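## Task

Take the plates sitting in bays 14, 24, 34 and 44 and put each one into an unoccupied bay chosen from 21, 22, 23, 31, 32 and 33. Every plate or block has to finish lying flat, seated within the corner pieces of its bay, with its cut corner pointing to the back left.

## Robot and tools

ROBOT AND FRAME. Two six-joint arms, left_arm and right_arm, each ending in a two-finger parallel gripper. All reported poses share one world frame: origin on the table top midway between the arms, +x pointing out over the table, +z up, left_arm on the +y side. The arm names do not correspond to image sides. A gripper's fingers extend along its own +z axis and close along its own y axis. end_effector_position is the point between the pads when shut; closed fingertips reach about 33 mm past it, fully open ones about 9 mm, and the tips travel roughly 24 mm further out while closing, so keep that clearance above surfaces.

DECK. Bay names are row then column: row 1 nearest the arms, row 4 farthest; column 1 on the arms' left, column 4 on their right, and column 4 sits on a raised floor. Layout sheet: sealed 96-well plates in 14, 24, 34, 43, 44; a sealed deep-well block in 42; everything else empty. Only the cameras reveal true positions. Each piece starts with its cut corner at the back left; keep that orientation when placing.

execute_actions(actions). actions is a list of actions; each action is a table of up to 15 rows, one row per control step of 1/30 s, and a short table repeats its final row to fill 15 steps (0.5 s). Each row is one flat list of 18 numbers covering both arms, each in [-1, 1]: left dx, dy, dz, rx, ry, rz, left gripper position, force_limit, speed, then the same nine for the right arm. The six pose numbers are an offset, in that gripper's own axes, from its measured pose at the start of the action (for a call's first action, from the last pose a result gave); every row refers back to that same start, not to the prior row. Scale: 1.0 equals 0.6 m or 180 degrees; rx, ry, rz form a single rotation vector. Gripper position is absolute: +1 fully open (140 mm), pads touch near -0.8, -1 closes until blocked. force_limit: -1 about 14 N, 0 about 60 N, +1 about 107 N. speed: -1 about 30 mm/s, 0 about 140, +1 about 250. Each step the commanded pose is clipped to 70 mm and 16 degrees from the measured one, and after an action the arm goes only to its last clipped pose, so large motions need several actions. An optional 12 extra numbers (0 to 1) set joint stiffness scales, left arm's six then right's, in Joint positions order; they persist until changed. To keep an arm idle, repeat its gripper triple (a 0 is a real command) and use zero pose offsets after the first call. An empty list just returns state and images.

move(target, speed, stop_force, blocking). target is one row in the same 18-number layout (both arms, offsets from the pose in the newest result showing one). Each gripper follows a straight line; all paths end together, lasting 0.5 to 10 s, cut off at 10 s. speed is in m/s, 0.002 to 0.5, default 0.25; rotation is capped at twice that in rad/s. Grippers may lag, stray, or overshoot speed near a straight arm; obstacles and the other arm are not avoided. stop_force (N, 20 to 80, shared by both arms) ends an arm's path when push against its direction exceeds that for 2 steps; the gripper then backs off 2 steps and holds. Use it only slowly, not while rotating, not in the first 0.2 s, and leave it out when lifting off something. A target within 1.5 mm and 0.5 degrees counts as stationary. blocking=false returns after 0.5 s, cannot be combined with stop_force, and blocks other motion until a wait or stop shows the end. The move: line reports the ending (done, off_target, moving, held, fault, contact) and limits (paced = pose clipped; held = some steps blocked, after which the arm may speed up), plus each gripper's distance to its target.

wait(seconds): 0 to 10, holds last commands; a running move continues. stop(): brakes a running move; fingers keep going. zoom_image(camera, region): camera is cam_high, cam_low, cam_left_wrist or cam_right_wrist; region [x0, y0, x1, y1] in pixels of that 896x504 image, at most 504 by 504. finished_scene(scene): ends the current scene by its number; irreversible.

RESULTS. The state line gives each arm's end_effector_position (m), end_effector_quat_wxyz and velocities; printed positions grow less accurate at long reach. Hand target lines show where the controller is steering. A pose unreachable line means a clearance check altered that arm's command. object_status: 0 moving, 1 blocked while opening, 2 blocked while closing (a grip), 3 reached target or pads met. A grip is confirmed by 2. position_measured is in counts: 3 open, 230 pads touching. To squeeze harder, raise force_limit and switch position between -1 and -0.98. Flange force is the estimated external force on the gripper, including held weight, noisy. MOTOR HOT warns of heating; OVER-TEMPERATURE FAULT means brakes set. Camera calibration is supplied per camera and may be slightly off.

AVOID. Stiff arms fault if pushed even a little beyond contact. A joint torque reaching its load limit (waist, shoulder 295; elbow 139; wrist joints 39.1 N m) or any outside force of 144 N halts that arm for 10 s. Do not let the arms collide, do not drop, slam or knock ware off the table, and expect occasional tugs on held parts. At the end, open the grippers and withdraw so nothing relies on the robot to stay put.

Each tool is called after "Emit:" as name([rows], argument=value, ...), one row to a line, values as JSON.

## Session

Emit:
execute_actions(actions=[])

Scene clock: 0.00 s.
left_arm: end_effector_position=(+0.5869, +0.4603, +0.3219) position_measured=3 object_status=3 end_effector_quat_wxyz=(-0.001, +1.000, +0.009, +0.001) end_effector_velocity=(-0.000, -0.000, +0.001) end_effector_angular_velocity=(-0.002, -0.001, +0.002) | right_arm: end_effector_position=(+0.6761, -0.4934, +0.3215) position_measured=3 object_status=3 end_effector_quat_wxyz=(+0.001, +0.999, -0.039, +0.001) end_effector_velocity=(-0.000, -0.001, -0.000) end_effector_angular_velocity=(-0.001, -0.000, -0.000)
Joint positions: left_arm=[-0.053  0.165  1.603  0.002  1.372  1.518] | right_arm=[-0.054  0.165  1.604 -0.002  1.372  1.517]
Joint velocities: left_arm=[ 0.001 -0.001 -0.    -0.002 -0.    -0.001] | right_arm=[-0.001 -0.     0.    -0.001 -0.    -0.   ]
Flange force (N, the push that the arm receives, along the gripper's own x y z axes): no reading
Hand target (left_arm): +0.587, +0.460, +0.322; -0.001, +1.000, +0.009, +0.001
Hand target (right_arm): +0.676, -0.493, +0.322; +0.001, +0.999, -0.039, +0.001
Joint stiffness scale: left_arm=[1. 1. 1. 1. 1. 1.] | right_arm=[1. 1. 1. 1. 1. 1.]

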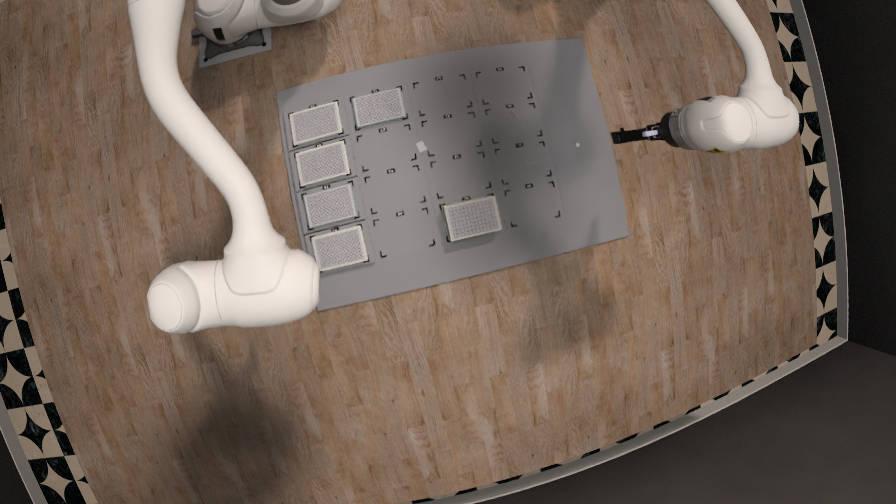

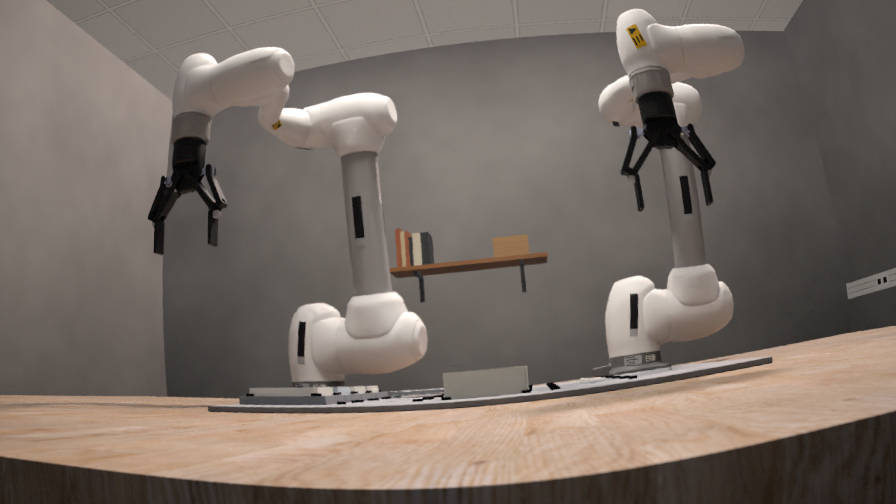

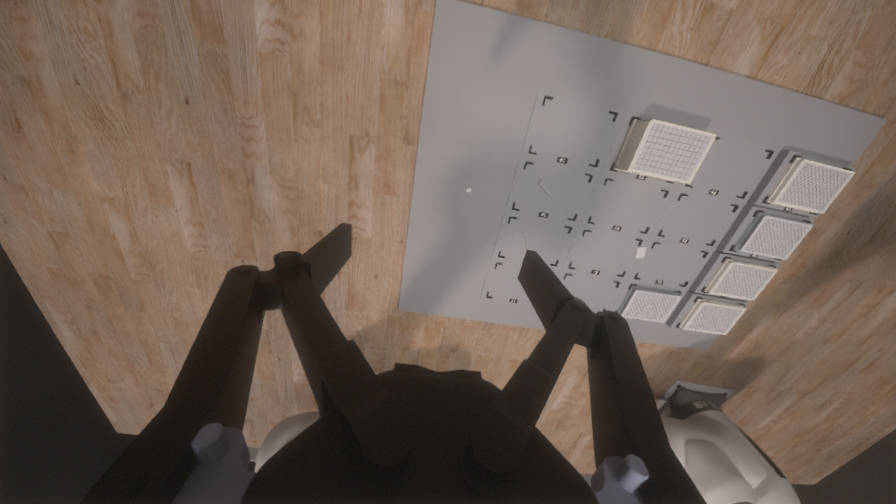

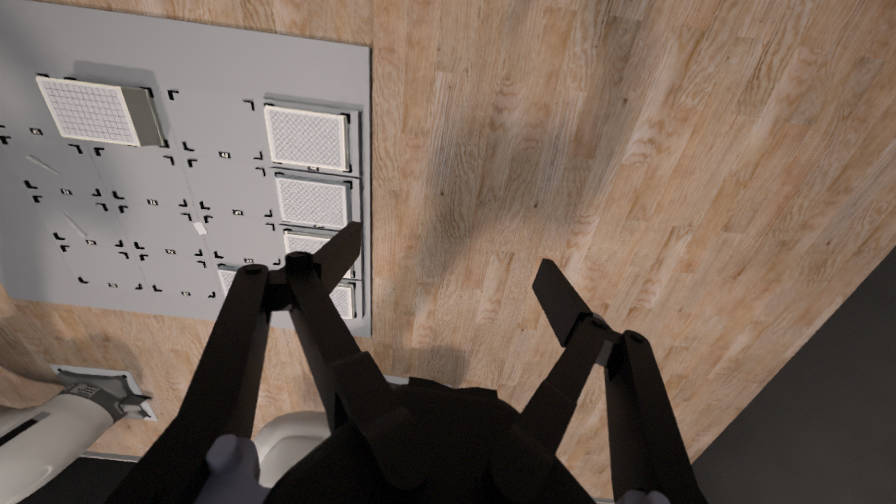

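Emit:
move(target=[0,0,0,0,0,0,1,0,0,0.048,-0.418,0.433,0,0,-0.0267,1,0,0], speed=0.35)

Emit:
zoom_image(camera="cam_right_wrist", region=[314, 130, 614, 340])

Emit:
zoom_image(camera="cam_high", region=[340, 100, 500, 220])

Scene clock: 8.23 s.
left_arm: end_effector_position=(+0.5869, +0.4603, +0.3219) position_measured=3 object_status=3 end_effector_quat_wxyz=(-0.001, +1.000, +0.009, +0.001) end_effector_velocity=(-0.000, -0.000, +0.001) end_effector_angular_velocity=(-0.001, -0.000, -0.001) | right_arm: end_effector_position=(+0.7209, -0.2472, +0.0630) position_measured=3 object_status=3 end_effector_quat_wxyz=(+0.001, +1.000, +0.006, -0.001) end_effector_velocity=(+0.000, +0.001, -0.002) end_effector_angular_velocity=(+0.000, -0.000, -0.001)
Joint positions: left_arm=[-0.053  0.165  1.603  0.002  1.372  1.518] | right_arm=[ 0.304  0.436  1.742 -0.002  0.967  1.785]
Joint velocities: left_arm=[ 0.    -0.001  0.    -0.001  0.001  0.001] | right_arm=[ 0.001  0.002  0.     0.    -0.002  0.002]
Flange force (N, the push that the arm receives, along the gripper's own x y z axes): left_arm=[0.1 0.6 5.2] | right_arm=[2.1 7.1 3.9]
Hand target (left_arm): +0.587, +0.460, +0.322; -0.001, +1.000, +0.009, +0.001
Hand target (right_arm): +0.724, -0.245, +0.062; +0.000, +1.000, +0.003, +0.001
Off the commanded pose (left_arm): 0.000 m, 0 deg.
Off the commanded pose (right_arm): 0.004 m, 0 deg.
Joint stiffness scale: left_arm=[1. 1. 1. 1. 1. 1.] | right_arm=[1. 1. 1. 1. 1. 1.]
move: off_target (right_arm)
camera_calibration (this result's frames):
cam_left_wrist: T_world_to_cam=[[0.201053, -0.979431, 0.0170862, 0.31476], [-0.889702, -0.17528, 0.421553, 0.472398], [-0.409887, -0.0999559, -0.906643, 0.772869], [0, 0, 0, 1]] pos_world=[0.673799, 0.468341, 0.496198]
cam_right_wrist: T_world_to_cam=[[0.221892, -0.974731, -0.0257578, -0.397792], [-0.879711, -0.211515, 0.425876, 0.564659], [-0.420563, -0.0718391, -0.904415, 0.535427], [0, 0, 0, 1]] pos_world=[0.810184, -0.229842, 0.233527]

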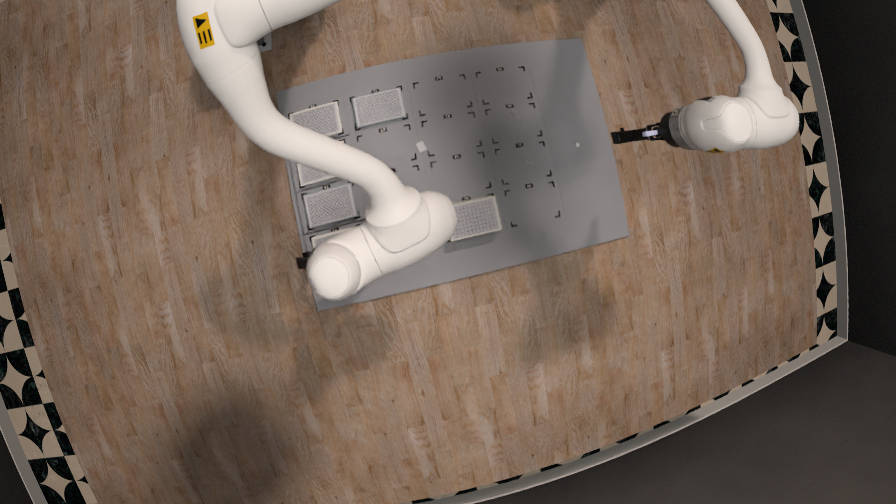

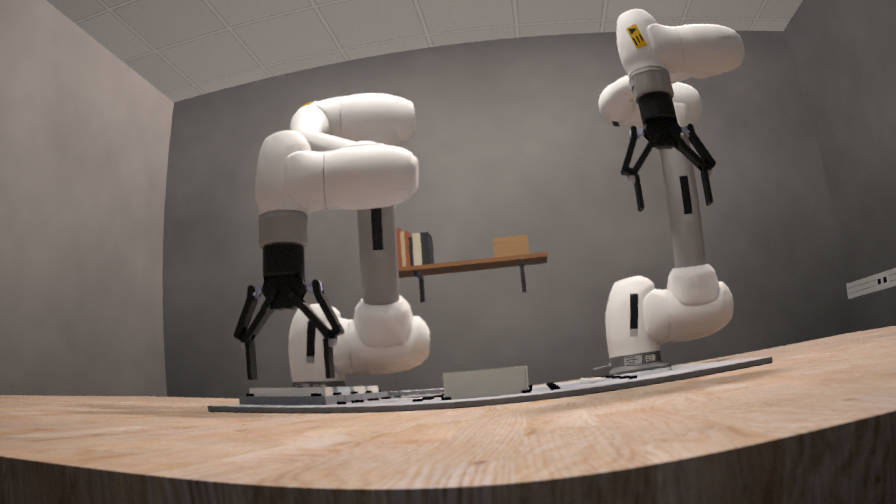

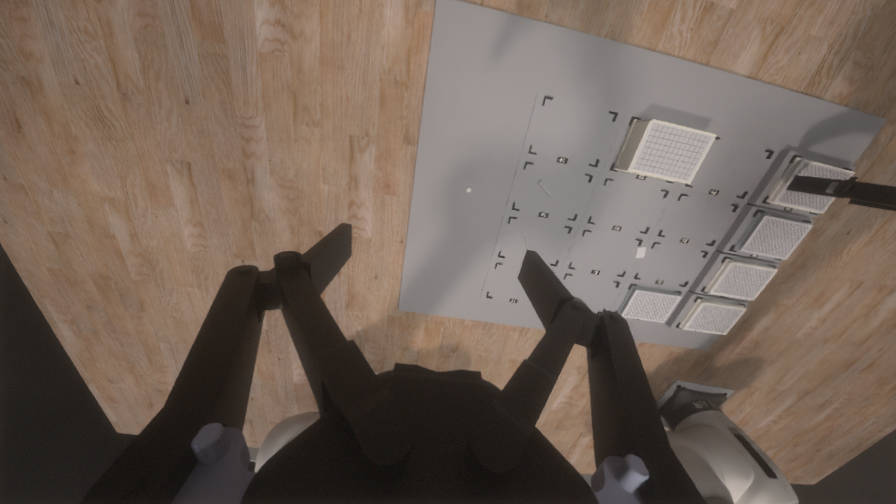

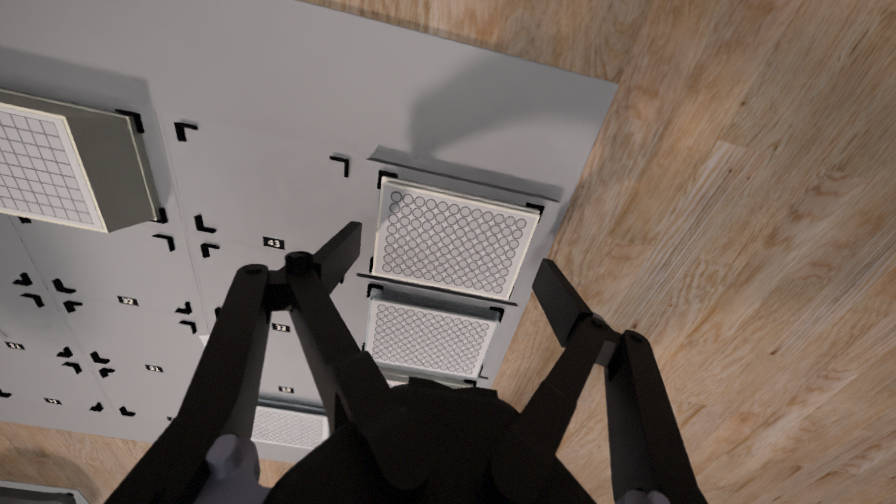

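Region (314, 130, 614, 340) of cam_right_wrist's 896x504 image, scaled by 1.680, with more detail than that image has; it fills the top 353 rows of this view, and the rest is white.

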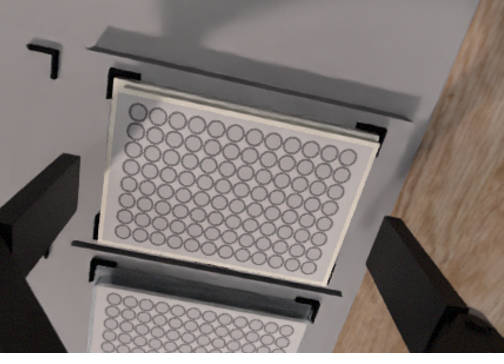

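Region (340, 100, 500, 220) of cam_high's 896x504 image, scaled by 3.150, with more detail than that image has; it fills the top 378 rows of this view, and the rest is white.

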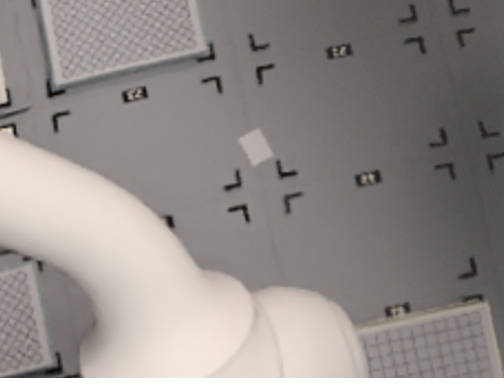

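Emit:
move(target=[0,0,0,0,0,0,1,0,0,0.002,-0.001,0.0375,0,0,0,1,0,0], speed=0.05)

Emit:
move(target=[0,0,0,0,0,0,1,0,0,0,0,-0.004,0,0,0,-1,0,-0.6])

Emit:
zoom_image(camera="cam_right_wrist", region=[314, 130, 614, 340])

Scene clock: 11.83 s.
left_arm: end_effector_position=(+0.5869, +0.4603, +0.3219) position_measured=3 object_status=3 end_effector_quat_wxyz=(-0.001, +1.000, +0.009, +0.001) end_effector_velocity=(-0.000, -0.000, +0.001) end_effector_angular_velocity=(-0.001, -0.001, +0.000) | right_arm: end_effector_position=(+0.7237, -0.2464, +0.0459) position_measured=3 object_status=3 end_effector_quat_wxyz=(+0.001, +1.000, +0.006, +0.000) end_effector_velocity=(+0.001, -0.000, -0.001) end_effector_angular_velocity=(-0.001, -0.002, +0.000)
Joint positions: left_arm=[-0.053  0.165  1.603  0.002  1.372  1.518] | right_arm=[ 0.304  0.455  1.75  -0.002  0.936  1.785]
Joint velocities: left_arm=[-0.    -0.001  0.    -0.001 -0.     0.   ] | right_arm=[-0.     0.002  0.    -0.002 -0.004  0.001]
Flange force (N, the push that the arm receives, along the gripper's own x y z axes): left_arm=[-0.9 1.5 4.5] | right_arm=[-1.9 6.5 1.4]
Hand target (left_arm): +0.587, +0.460, +0.322; -0.001, +1.000, +0.009, +0.001
Hand target (right_arm): +0.722, -0.247, +0.041; +0.001, +1.000, +0.006, -0.001
Off the commanded pose (left_arm): 0.000 m, 0 deg.
Off the commanded pose (right_arm): 0.006 m, 0 deg.
Joint stiffness scale: left_arm=[1. 1. 1. 1. 1. 1.] | right_arm=[1. 1. 1. 1. 1. 1.]
move: off_target (right_arm)
camera_calibration (this result's frames):
cam_right_wrist: T_world_to_cam=[[0.221953, -0.974716, -0.0257919, -0.398127], [-0.881349, -0.211866, 0.4223, 0.575855], [-0.417087, -0.070999, -0.906089, 0.518927], [0, 0, 0, 1]] pos_world=[0.812332, -0.229214, 0.216742]

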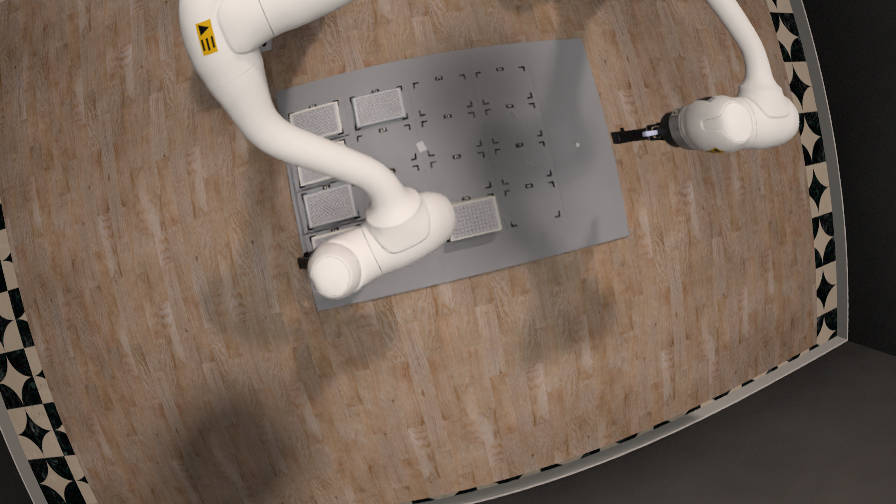

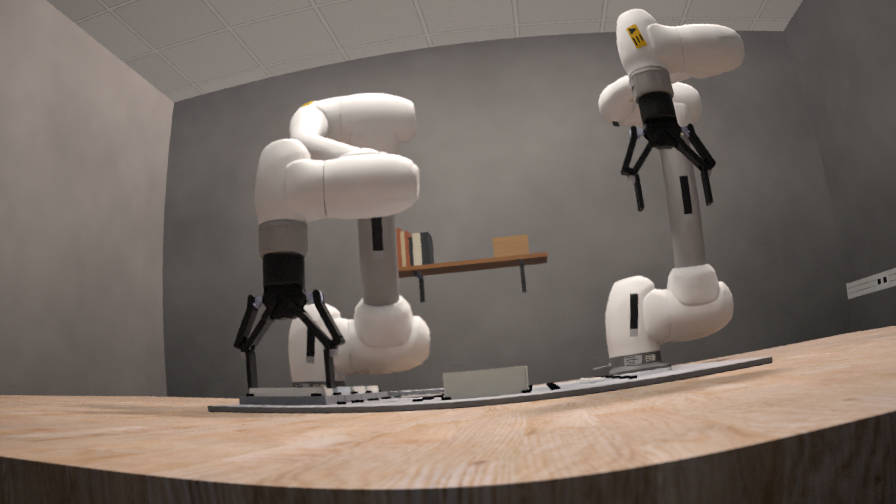

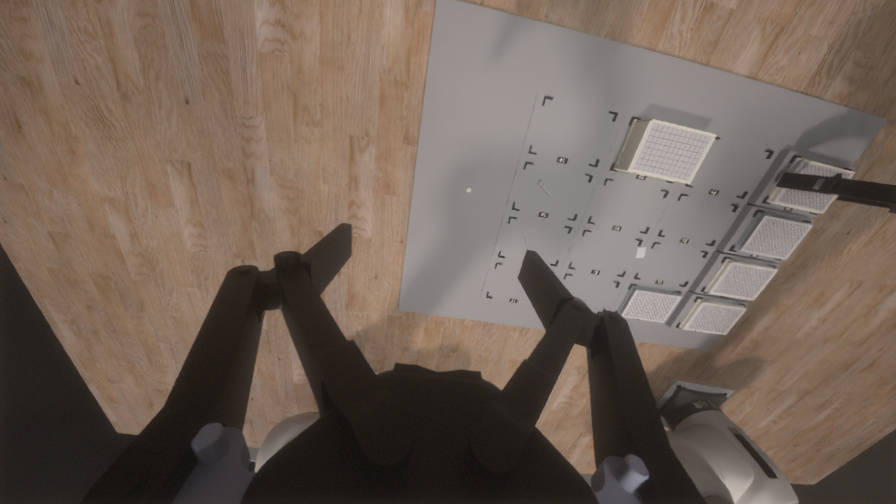

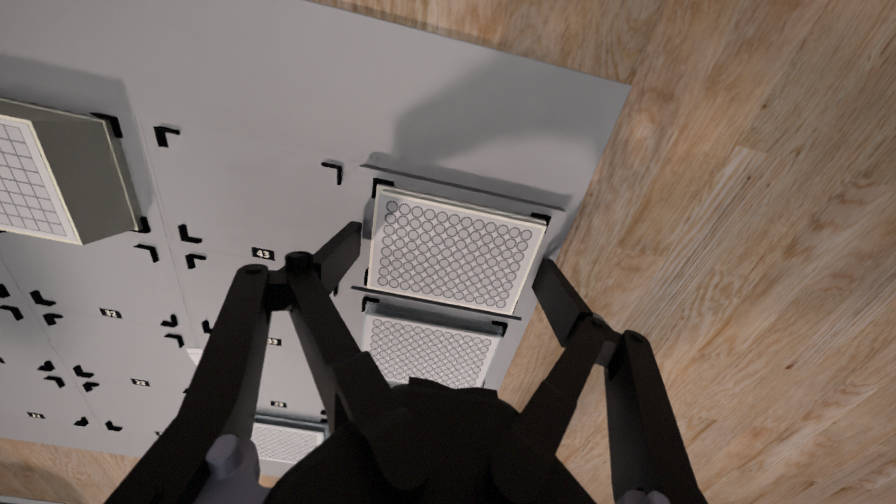

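Scene clock: 12.53 s.
left_arm: end_effector_position=(+0.5869, +0.4603, +0.3219) position_measured=3 object_status=3 end_effector_quat_wxyz=(-0.001, +1.000, +0.009, +0.001) end_effector_velocity=(+0.000, +0.001, -0.000) end_effector_angular_velocity=(+0.001, -0.000, -0.000) | right_arm: end_effector_position=(+0.7237, -0.2464, +0.0465) position_measured=39 object_status=2 end_effector_quat_wxyz=(+0.001, +1.000, +0.006, +0.001) end_effector_velocity=(-0.000, +0.000, -0.000) end_effector_angular_velocity=(-0.000, +0.000, +0.001)
Joint positions: left_arm=[-0.053  0.165  1.603  0.002  1.372  1.518] | right_arm=[ 0.304  0.454  1.75  -0.002  0.937  1.785]
Joint velocities: left_arm=[ 0.001  0.     0.     0.001 -0.     0.001] | right_arm=[ 0.  0.  0. -0.  0. -0.]
Flange force (N, the push that the arm receives, along the gripper's own x y z axes): left_arm=[-0.7 -0.2 4.9] | right_arm=[-0.9 11.7 -17.9]
Hand target (left_arm): +0.587, +0.460, +0.322; -0.001, +1.000, +0.009, +0.001
Hand target (right_arm): +0.724, -0.246, +0.048; +0.001, +1.000, +0.006, +0.000
Off the commanded pose (left_arm): 0.000 m, 0 deg.
Off the commanded pose (right_arm): 0.002 m, 0 deg.
Joint stiffness scale: left_arm=[1. 1. 1. 1. 1. 1.] | right_arm=[1. 1. 1. 1. 1. 1.]
move: done
camera_calibration (this result's frames):
cam_left_wrist: T_world_to_cam=[[0.201053, -0.979431, 0.017086, 0.31476], [-0.889702, -0.17528, 0.421553, 0.472398], [-0.409887, -0.0999558, -0.906643, 0.772869], [0, 0, 0, 1]] pos_world=[0.6738, 0.468341, 0.496198]
cam_right_wrist: T_world_to_cam=[[0.222016, -0.974704, -0.0257072, -0.398185], [-0.881395, -0.211897, 0.422188, 0.575578], [-0.416956, -0.0710741, -0.906144, 0.519431], [0, 0, 0, 1]] pos_world=[0.812294, -0.229231, 0.217441]

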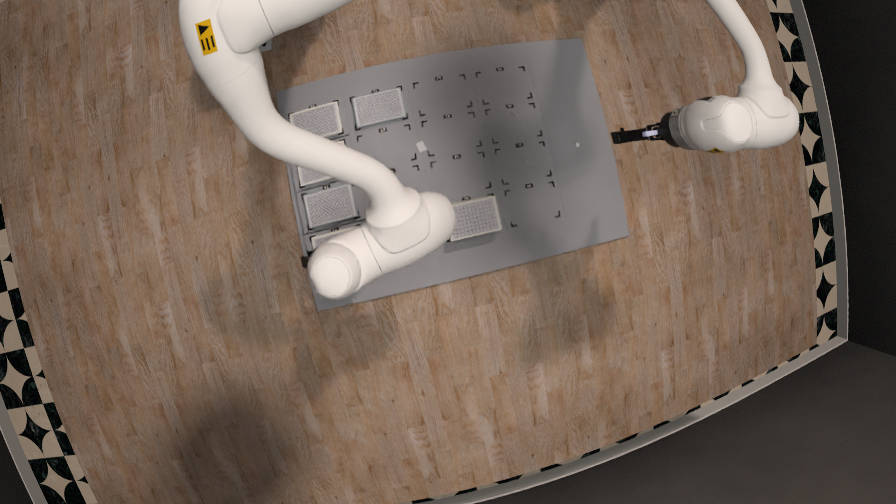

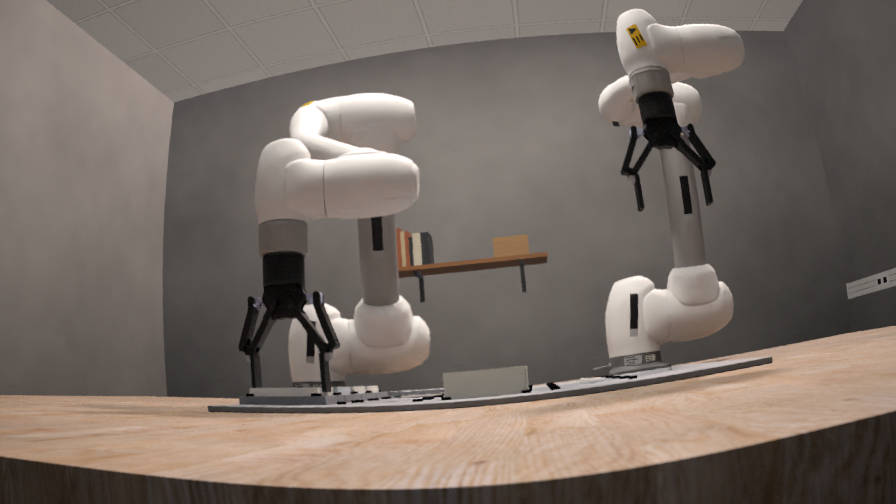

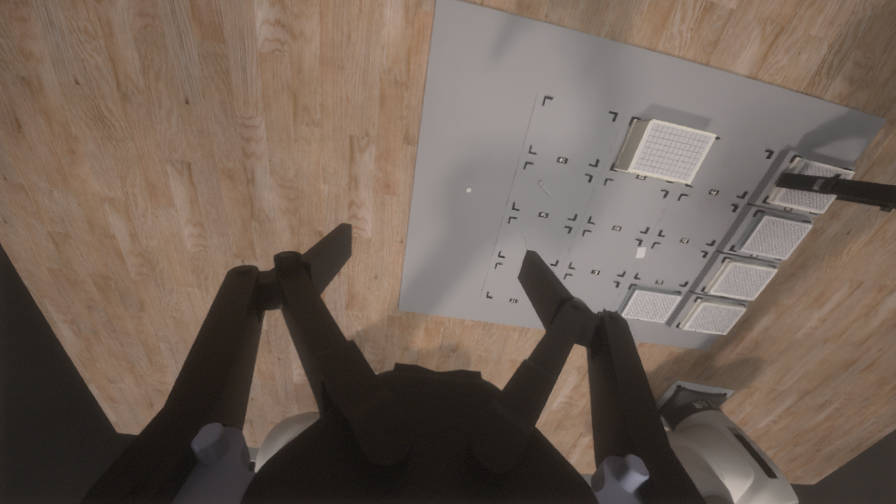

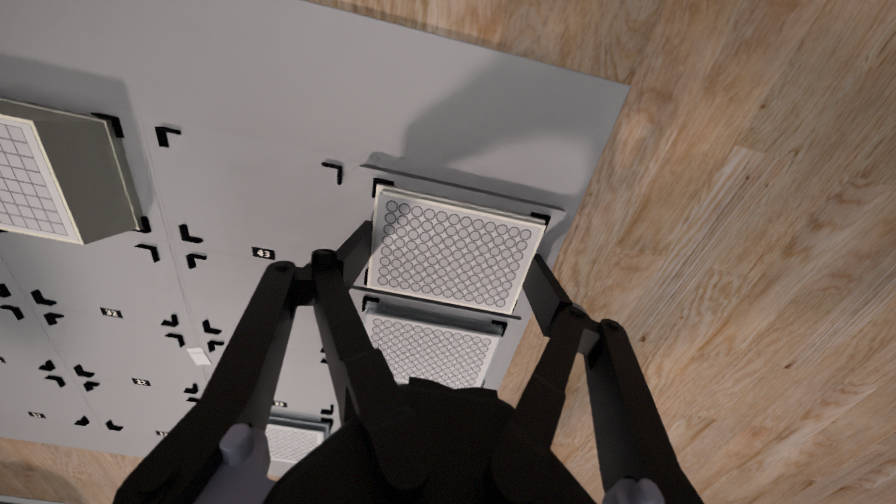

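Region (314, 130, 614, 340) of cam_right_wrist's 896x504 image, scaled by 1.680, with more detail than that image has; it fills the top 353 rows of this view, and the rest is white.

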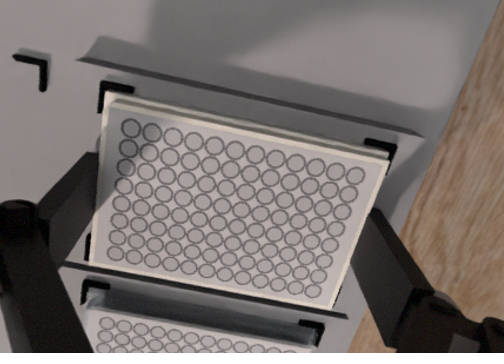

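Emit:
move(target=[0,0,0,0,0,0,1,0,0,0,0,-0.05,0,0,0,-1,0,-0.6], speed=0.08)

Emit:
move(target=[0,0,0,0,0,0,1,0,0,-0.1767,-0.2767,0,0,0,0.002,-1,0,-0.6], speed=0.3)

Scene clock: 16.43 s.
left_arm: end_effector_position=(+0.5869, +0.4603, +0.3219) position_measured=3 object_status=3 end_effector_quat_wxyz=(-0.001, +1.000, +0.009, +0.001) end_effector_velocity=(-0.000, +0.001, +0.002) end_effector_angular_velocity=(+0.001, -0.003, +0.000) | right_arm: end_effector_position=(+0.7223, -0.2467, +0.0711) position_measured=40 object_status=2 end_effector_quat_wxyz=(+0.001, +1.000, +0.006, -0.001) end_effector_velocity=(-0.000, +0.001, +0.002) end_effector_angular_velocity=(+0.000, +0.001, +0.000)
Joint positions: left_arm=[-0.053  0.165  1.603  0.002  1.372  1.518] | right_arm=[ 0.304  0.431  1.733 -0.002  0.981  1.785]
Joint velocities: left_arm=[ 0.    -0.002 -0.     0.001 -0.    -0.   ] | right_arm=[ 0.001 -0.001 -0.002  0.001  0.005 -0.   ]
Flange force (N, the push that the arm receives, along the gripper's own x y z axes): left_arm=[-1.5 0.1 4.7] | right_arm=[1.1 4.4 4.1]
Hand target (left_arm): +0.587, +0.460, +0.322; -0.001, +1.000, +0.009, +0.001
Hand target (right_arm): +0.724, -0.246, +0.077; +0.001, +1.000, +0.006, +0.001
Off the commanded pose (left_arm): 0.000 m, 0 deg.
Off the commanded pose (right_arm): 0.006 m, 0 deg.
Joint stiffness scale: left_arm=[1. 1. 1. 1. 1. 1.] | right_arm=[1. 1. 1. 1. 1. 1.]
move: off_target (right_arm)
camera_calibration (this result's frames):
cam_left_wrist: T_world_to_cam=[[0.201053, -0.979431, 0.017086, 0.31476], [-0.889702, -0.17528, 0.421552, 0.472398], [-0.409887, -0.0999558, -0.906643, 0.772869], [0, 0, 0, 1]] pos_world=[0.673799, 0.468341, 0.496198]
cam_right_wrist: T_world_to_cam=[[0.221862, -0.974741, -0.0256588, -0.397471], [-0.879813, -0.211461, 0.425691, 0.562574], [-0.420364, -0.0718696, -0.904505, 0.543201], [0, 0, 0, 1]] pos_world=[0.811486, -0.229429, 0.241646]

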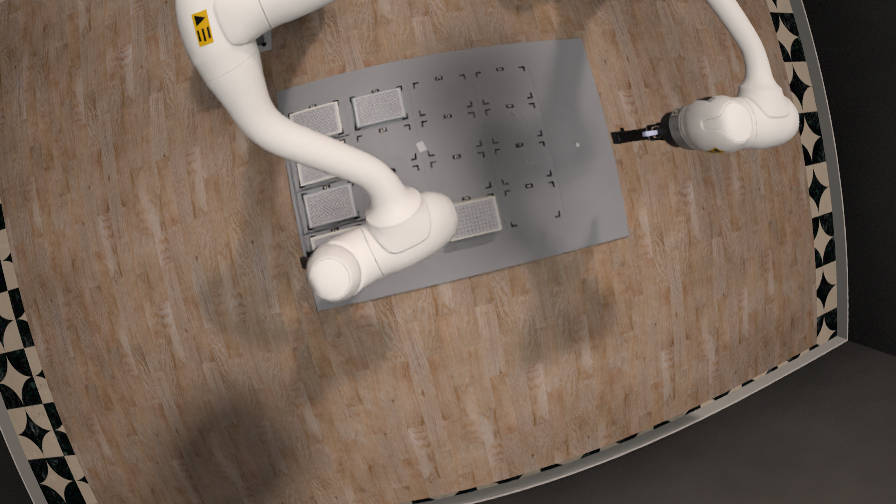

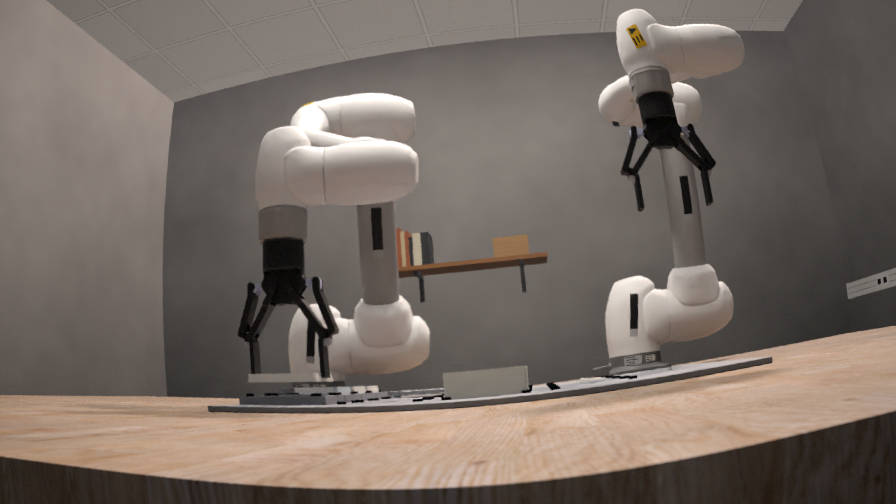

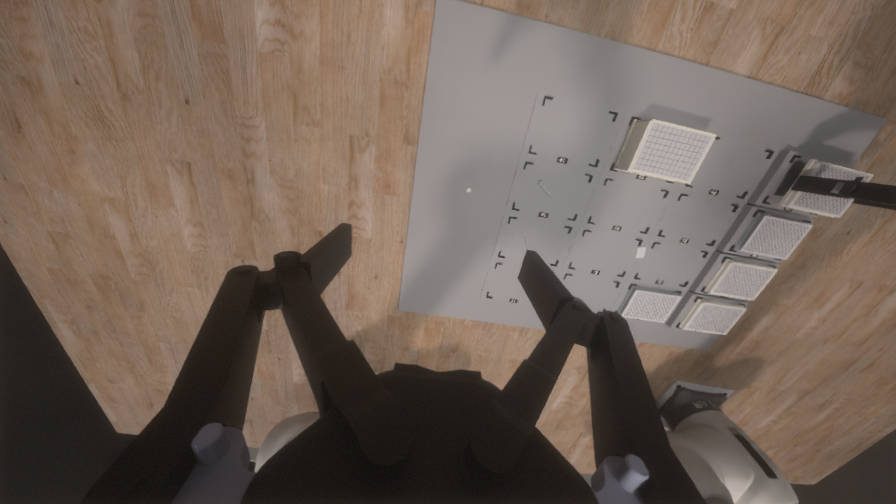

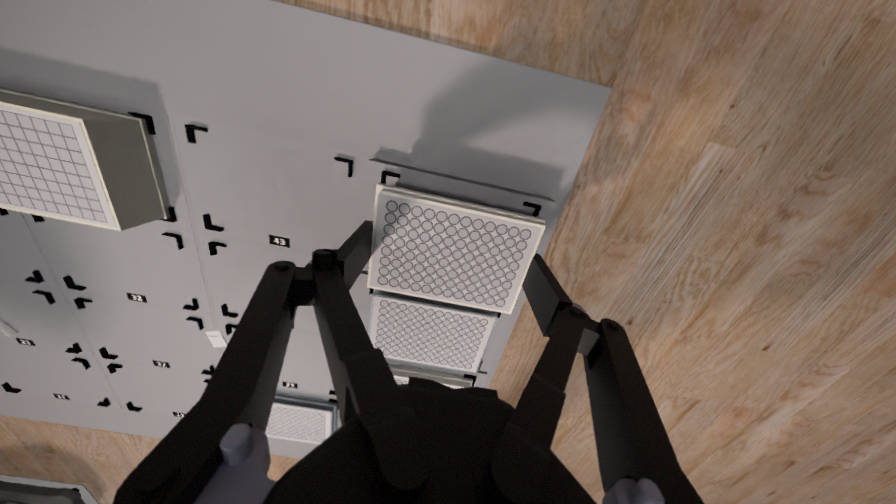

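Scene clock: 17.73 s.
left_arm: end_effector_position=(+0.5869, +0.4603, +0.3219) position_measured=3 object_status=3 end_effector_quat_wxyz=(-0.001, +1.000, +0.009, +0.001) end_effector_velocity=(+0.000, +0.001, -0.001) end_effector_angular_velocity=(+0.001, +0.001, +0.000) | right_arm: end_effector_position=(+0.6158, -0.0819, +0.0704) position_measured=40 object_status=2 end_effector_quat_wxyz=(+0.002, +1.000, +0.006, -0.004) end_effector_velocity=(-0.001, +0.001, -0.000) end_effector_angular_velocity=(-0.001, -0.000, -0.002)
Joint positions: left_arm=[-0.053  0.165  1.603  0.002  1.372  1.518] | right_arm=[0.576 0.39  1.797 0.    0.962 2.057]
Joint velocities: left_arm=[ 0.001  0.001  0.     0.001 -0.     0.   ] | right_arm=[ 0.002 -0.     0.    -0.001  0.     0.005]
Flange force (N, the push that the arm receives, along the gripper's own x y z axes): left_arm=[-0.2 0.8 5.4] | right_arm=[3.3 3.8 3.5]
Hand target (left_arm): +0.587, +0.460, +0.322; -0.001, +1.000, +0.009, +0.001
Hand target (right_arm): +0.615, -0.081, +0.071; +0.001, +1.000, +0.003, -0.001
Off the commanded pose (left_arm): 0.000 m, 0 deg.
Off the commanded pose (right_arm): 0.002 m, 0 deg.
Joint stiffness scale: left_arm=[1. 1. 1. 1. 1. 1.] | right_arm=[1. 1. 1. 1. 1. 1.]
move: done
camera_calibration (this result's frames):
cam_left_wrist: T_world_to_cam=[[0.201053, -0.979431, 0.0170861, 0.31476], [-0.889702, -0.17528, 0.421553, 0.472398], [-0.409887, -0.0999558, -0.906643, 0.772869], [0, 0, 0, 1]] pos_world=[0.673799, 0.468341, 0.496198]
cam_right_wrist: T_world_to_cam=[[0.220751, -0.975003, -0.0252509, -0.212598], [-0.878177, -0.20996, 0.429793, 0.50289], [-0.424351, -0.0727027, -0.902574, 0.511884], [0, 0, 0, 1]] pos_world=[0.705776, -0.0644821, 0.240506]

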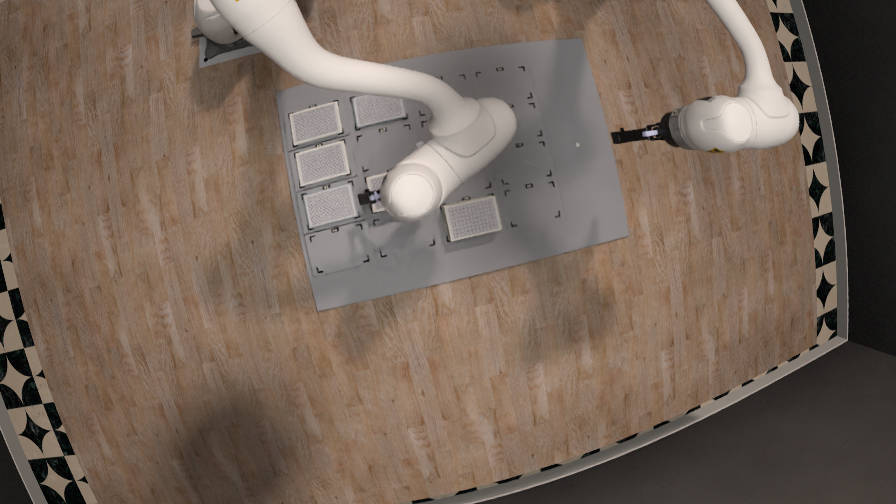

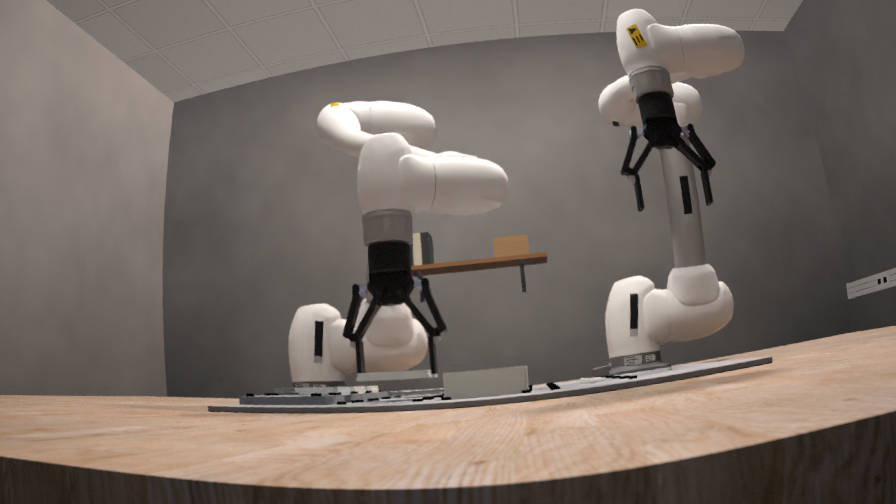

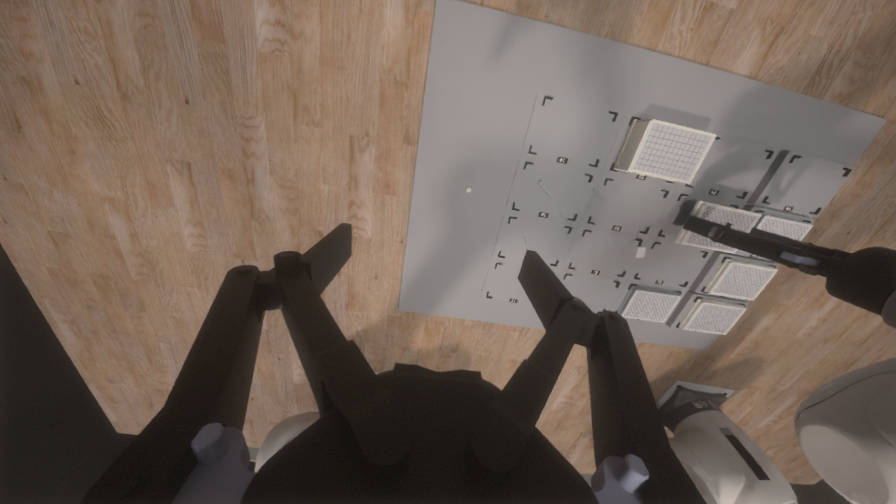

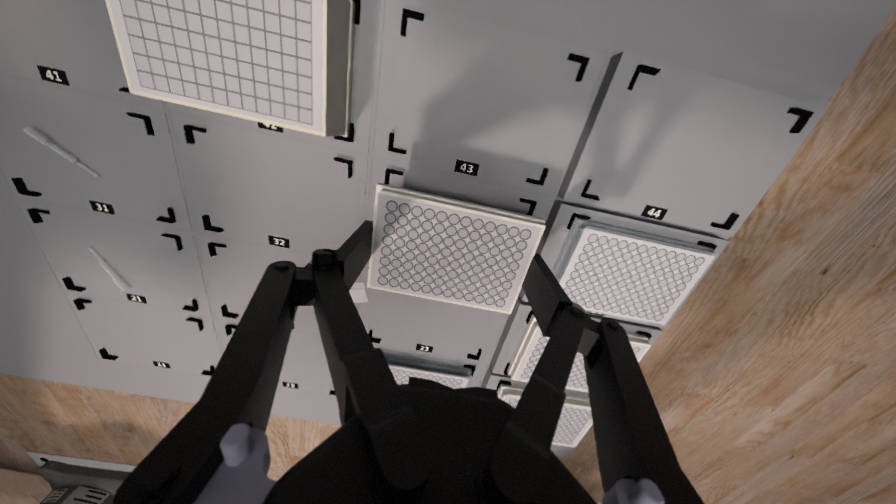

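Emit:
move(target=[0,0,0,0,0,0,1,0,0,-0.001,0.0012,0.059,0,0.001,0,-1,0,-0.6], speed=0.07)

Emit:
zoom_image(camera="cam_right_wrist", region=[314, 130, 614, 340])

Scene clock: 22.37 s.
left_arm: end_effector_position=(+0.5869, +0.4603, +0.3219) position_measured=3 object_status=3 end_effector_quat_wxyz=(-0.001, +1.000, +0.009, +0.001) end_effector_velocity=(+0.000, +0.000, +0.001) end_effector_angular_velocity=(+0.001, -0.002, -0.000) | right_arm: end_effector_position=(+0.6184, -0.0807, +0.0405) position_measured=40 object_status=2 end_effector_quat_wxyz=(-0.001, +1.000, +0.006, +0.002) end_effector_velocity=(+0.001, +0.001, -0.001) end_effector_angular_velocity=(+0.001, -0.003, +0.001)
Joint positions: left_arm=[-0.053  0.165  1.603  0.002  1.372  1.518] | right_arm=[ 0.576  0.418  1.821 -0.001  0.899  2.058]
Joint velocities: left_arm=[-0.    -0.001 -0.     0.001 -0.    -0.   ] | right_arm=[ 0.     0.001  0.    -0.001 -0.005  0.   ]
Flange force (N, the push that the arm receives, along the gripper's own x y z axes): left_arm=[-1.0 1.0 5.6] | right_arm=[15.0 6.6 6.6]
Hand target (left_arm): +0.587, +0.460, +0.322; -0.001, +1.000, +0.009, +0.001
Hand target (right_arm): +0.615, -0.083, +0.035; +0.002, +1.000, +0.006, -0.002
Off the commanded pose (left_arm): 0.000 m, 0 deg.
Off the commanded pose (right_arm): 0.007 m, 1 deg.
Joint stiffness scale: left_arm=[1. 1. 1. 1. 1. 1.] | right_arm=[1. 1. 1. 1. 1. 1.]
move: off_target (right_arm)
camera_calibration (this result's frames):
cam_left_wrist: T_world_to_cam=[[0.201053, -0.979431, 0.0170861, 0.31476], [-0.889702, -0.17528, 0.421552, 0.472398], [-0.409887, -0.0999558, -0.906643, 0.772869], [0, 0, 0, 1]] pos_world=[0.673799, 0.468341, 0.496198]
cam_right_wrist: T_world_to_cam=[[0.221636, -0.974743, -0.0274588, -0.213197], [-0.882855, -0.212541, 0.418799, 0.521391], [-0.414058, -0.068579, -0.907663, 0.480317], [0, 0, 0, 1]] pos_world=[0.706444, -0.0640555, 0.211754]

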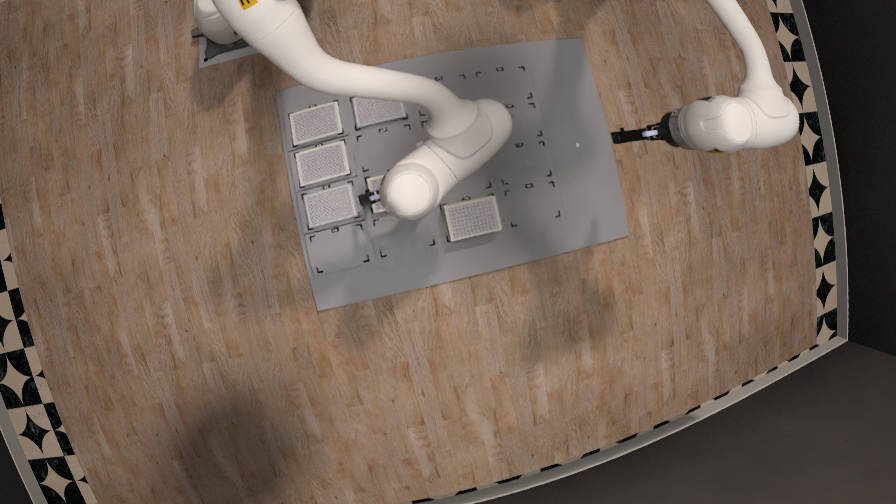

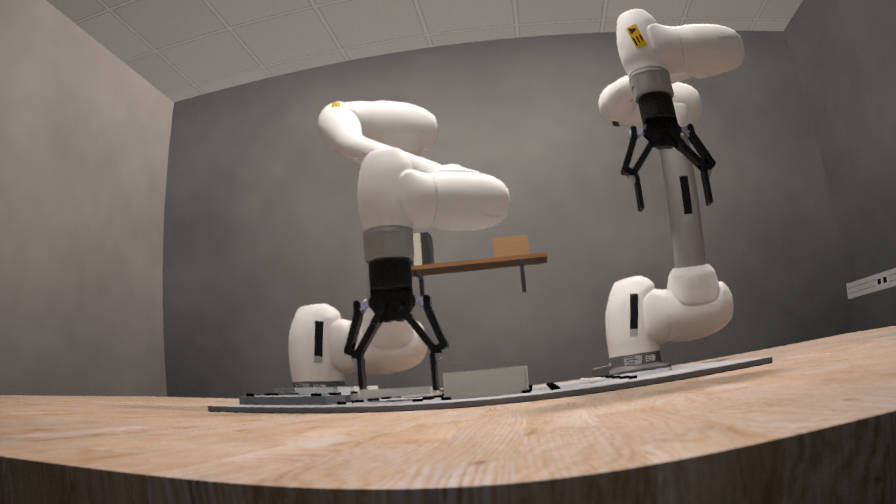

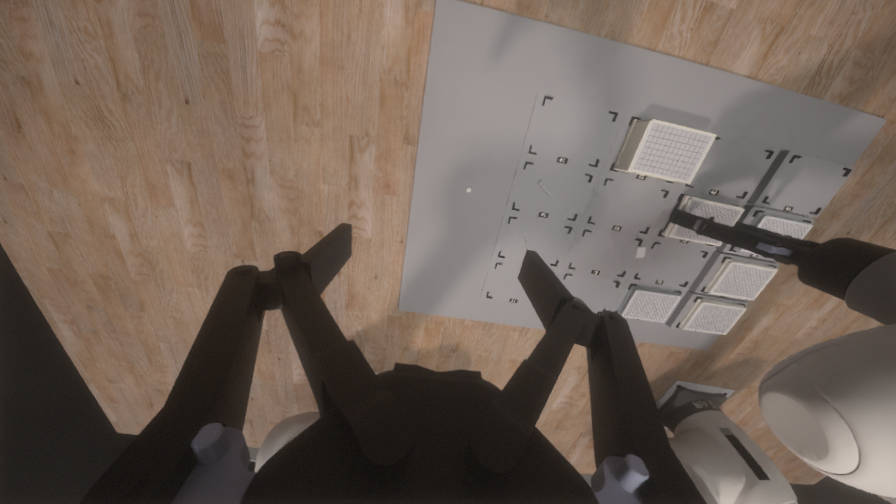

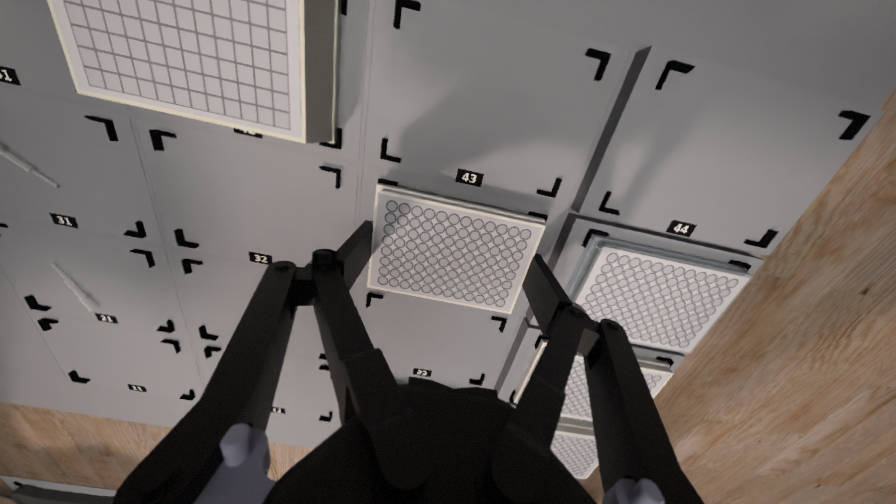

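Region (314, 130, 614, 340) of cam_right_wrist's 896x504 image, scaled by 1.680, with more detail than that image has; it fills the top 353 rows of this view, and the rest is white.

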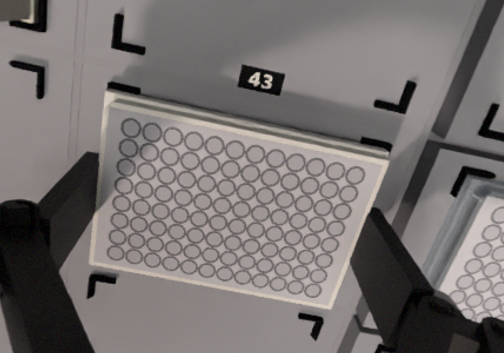

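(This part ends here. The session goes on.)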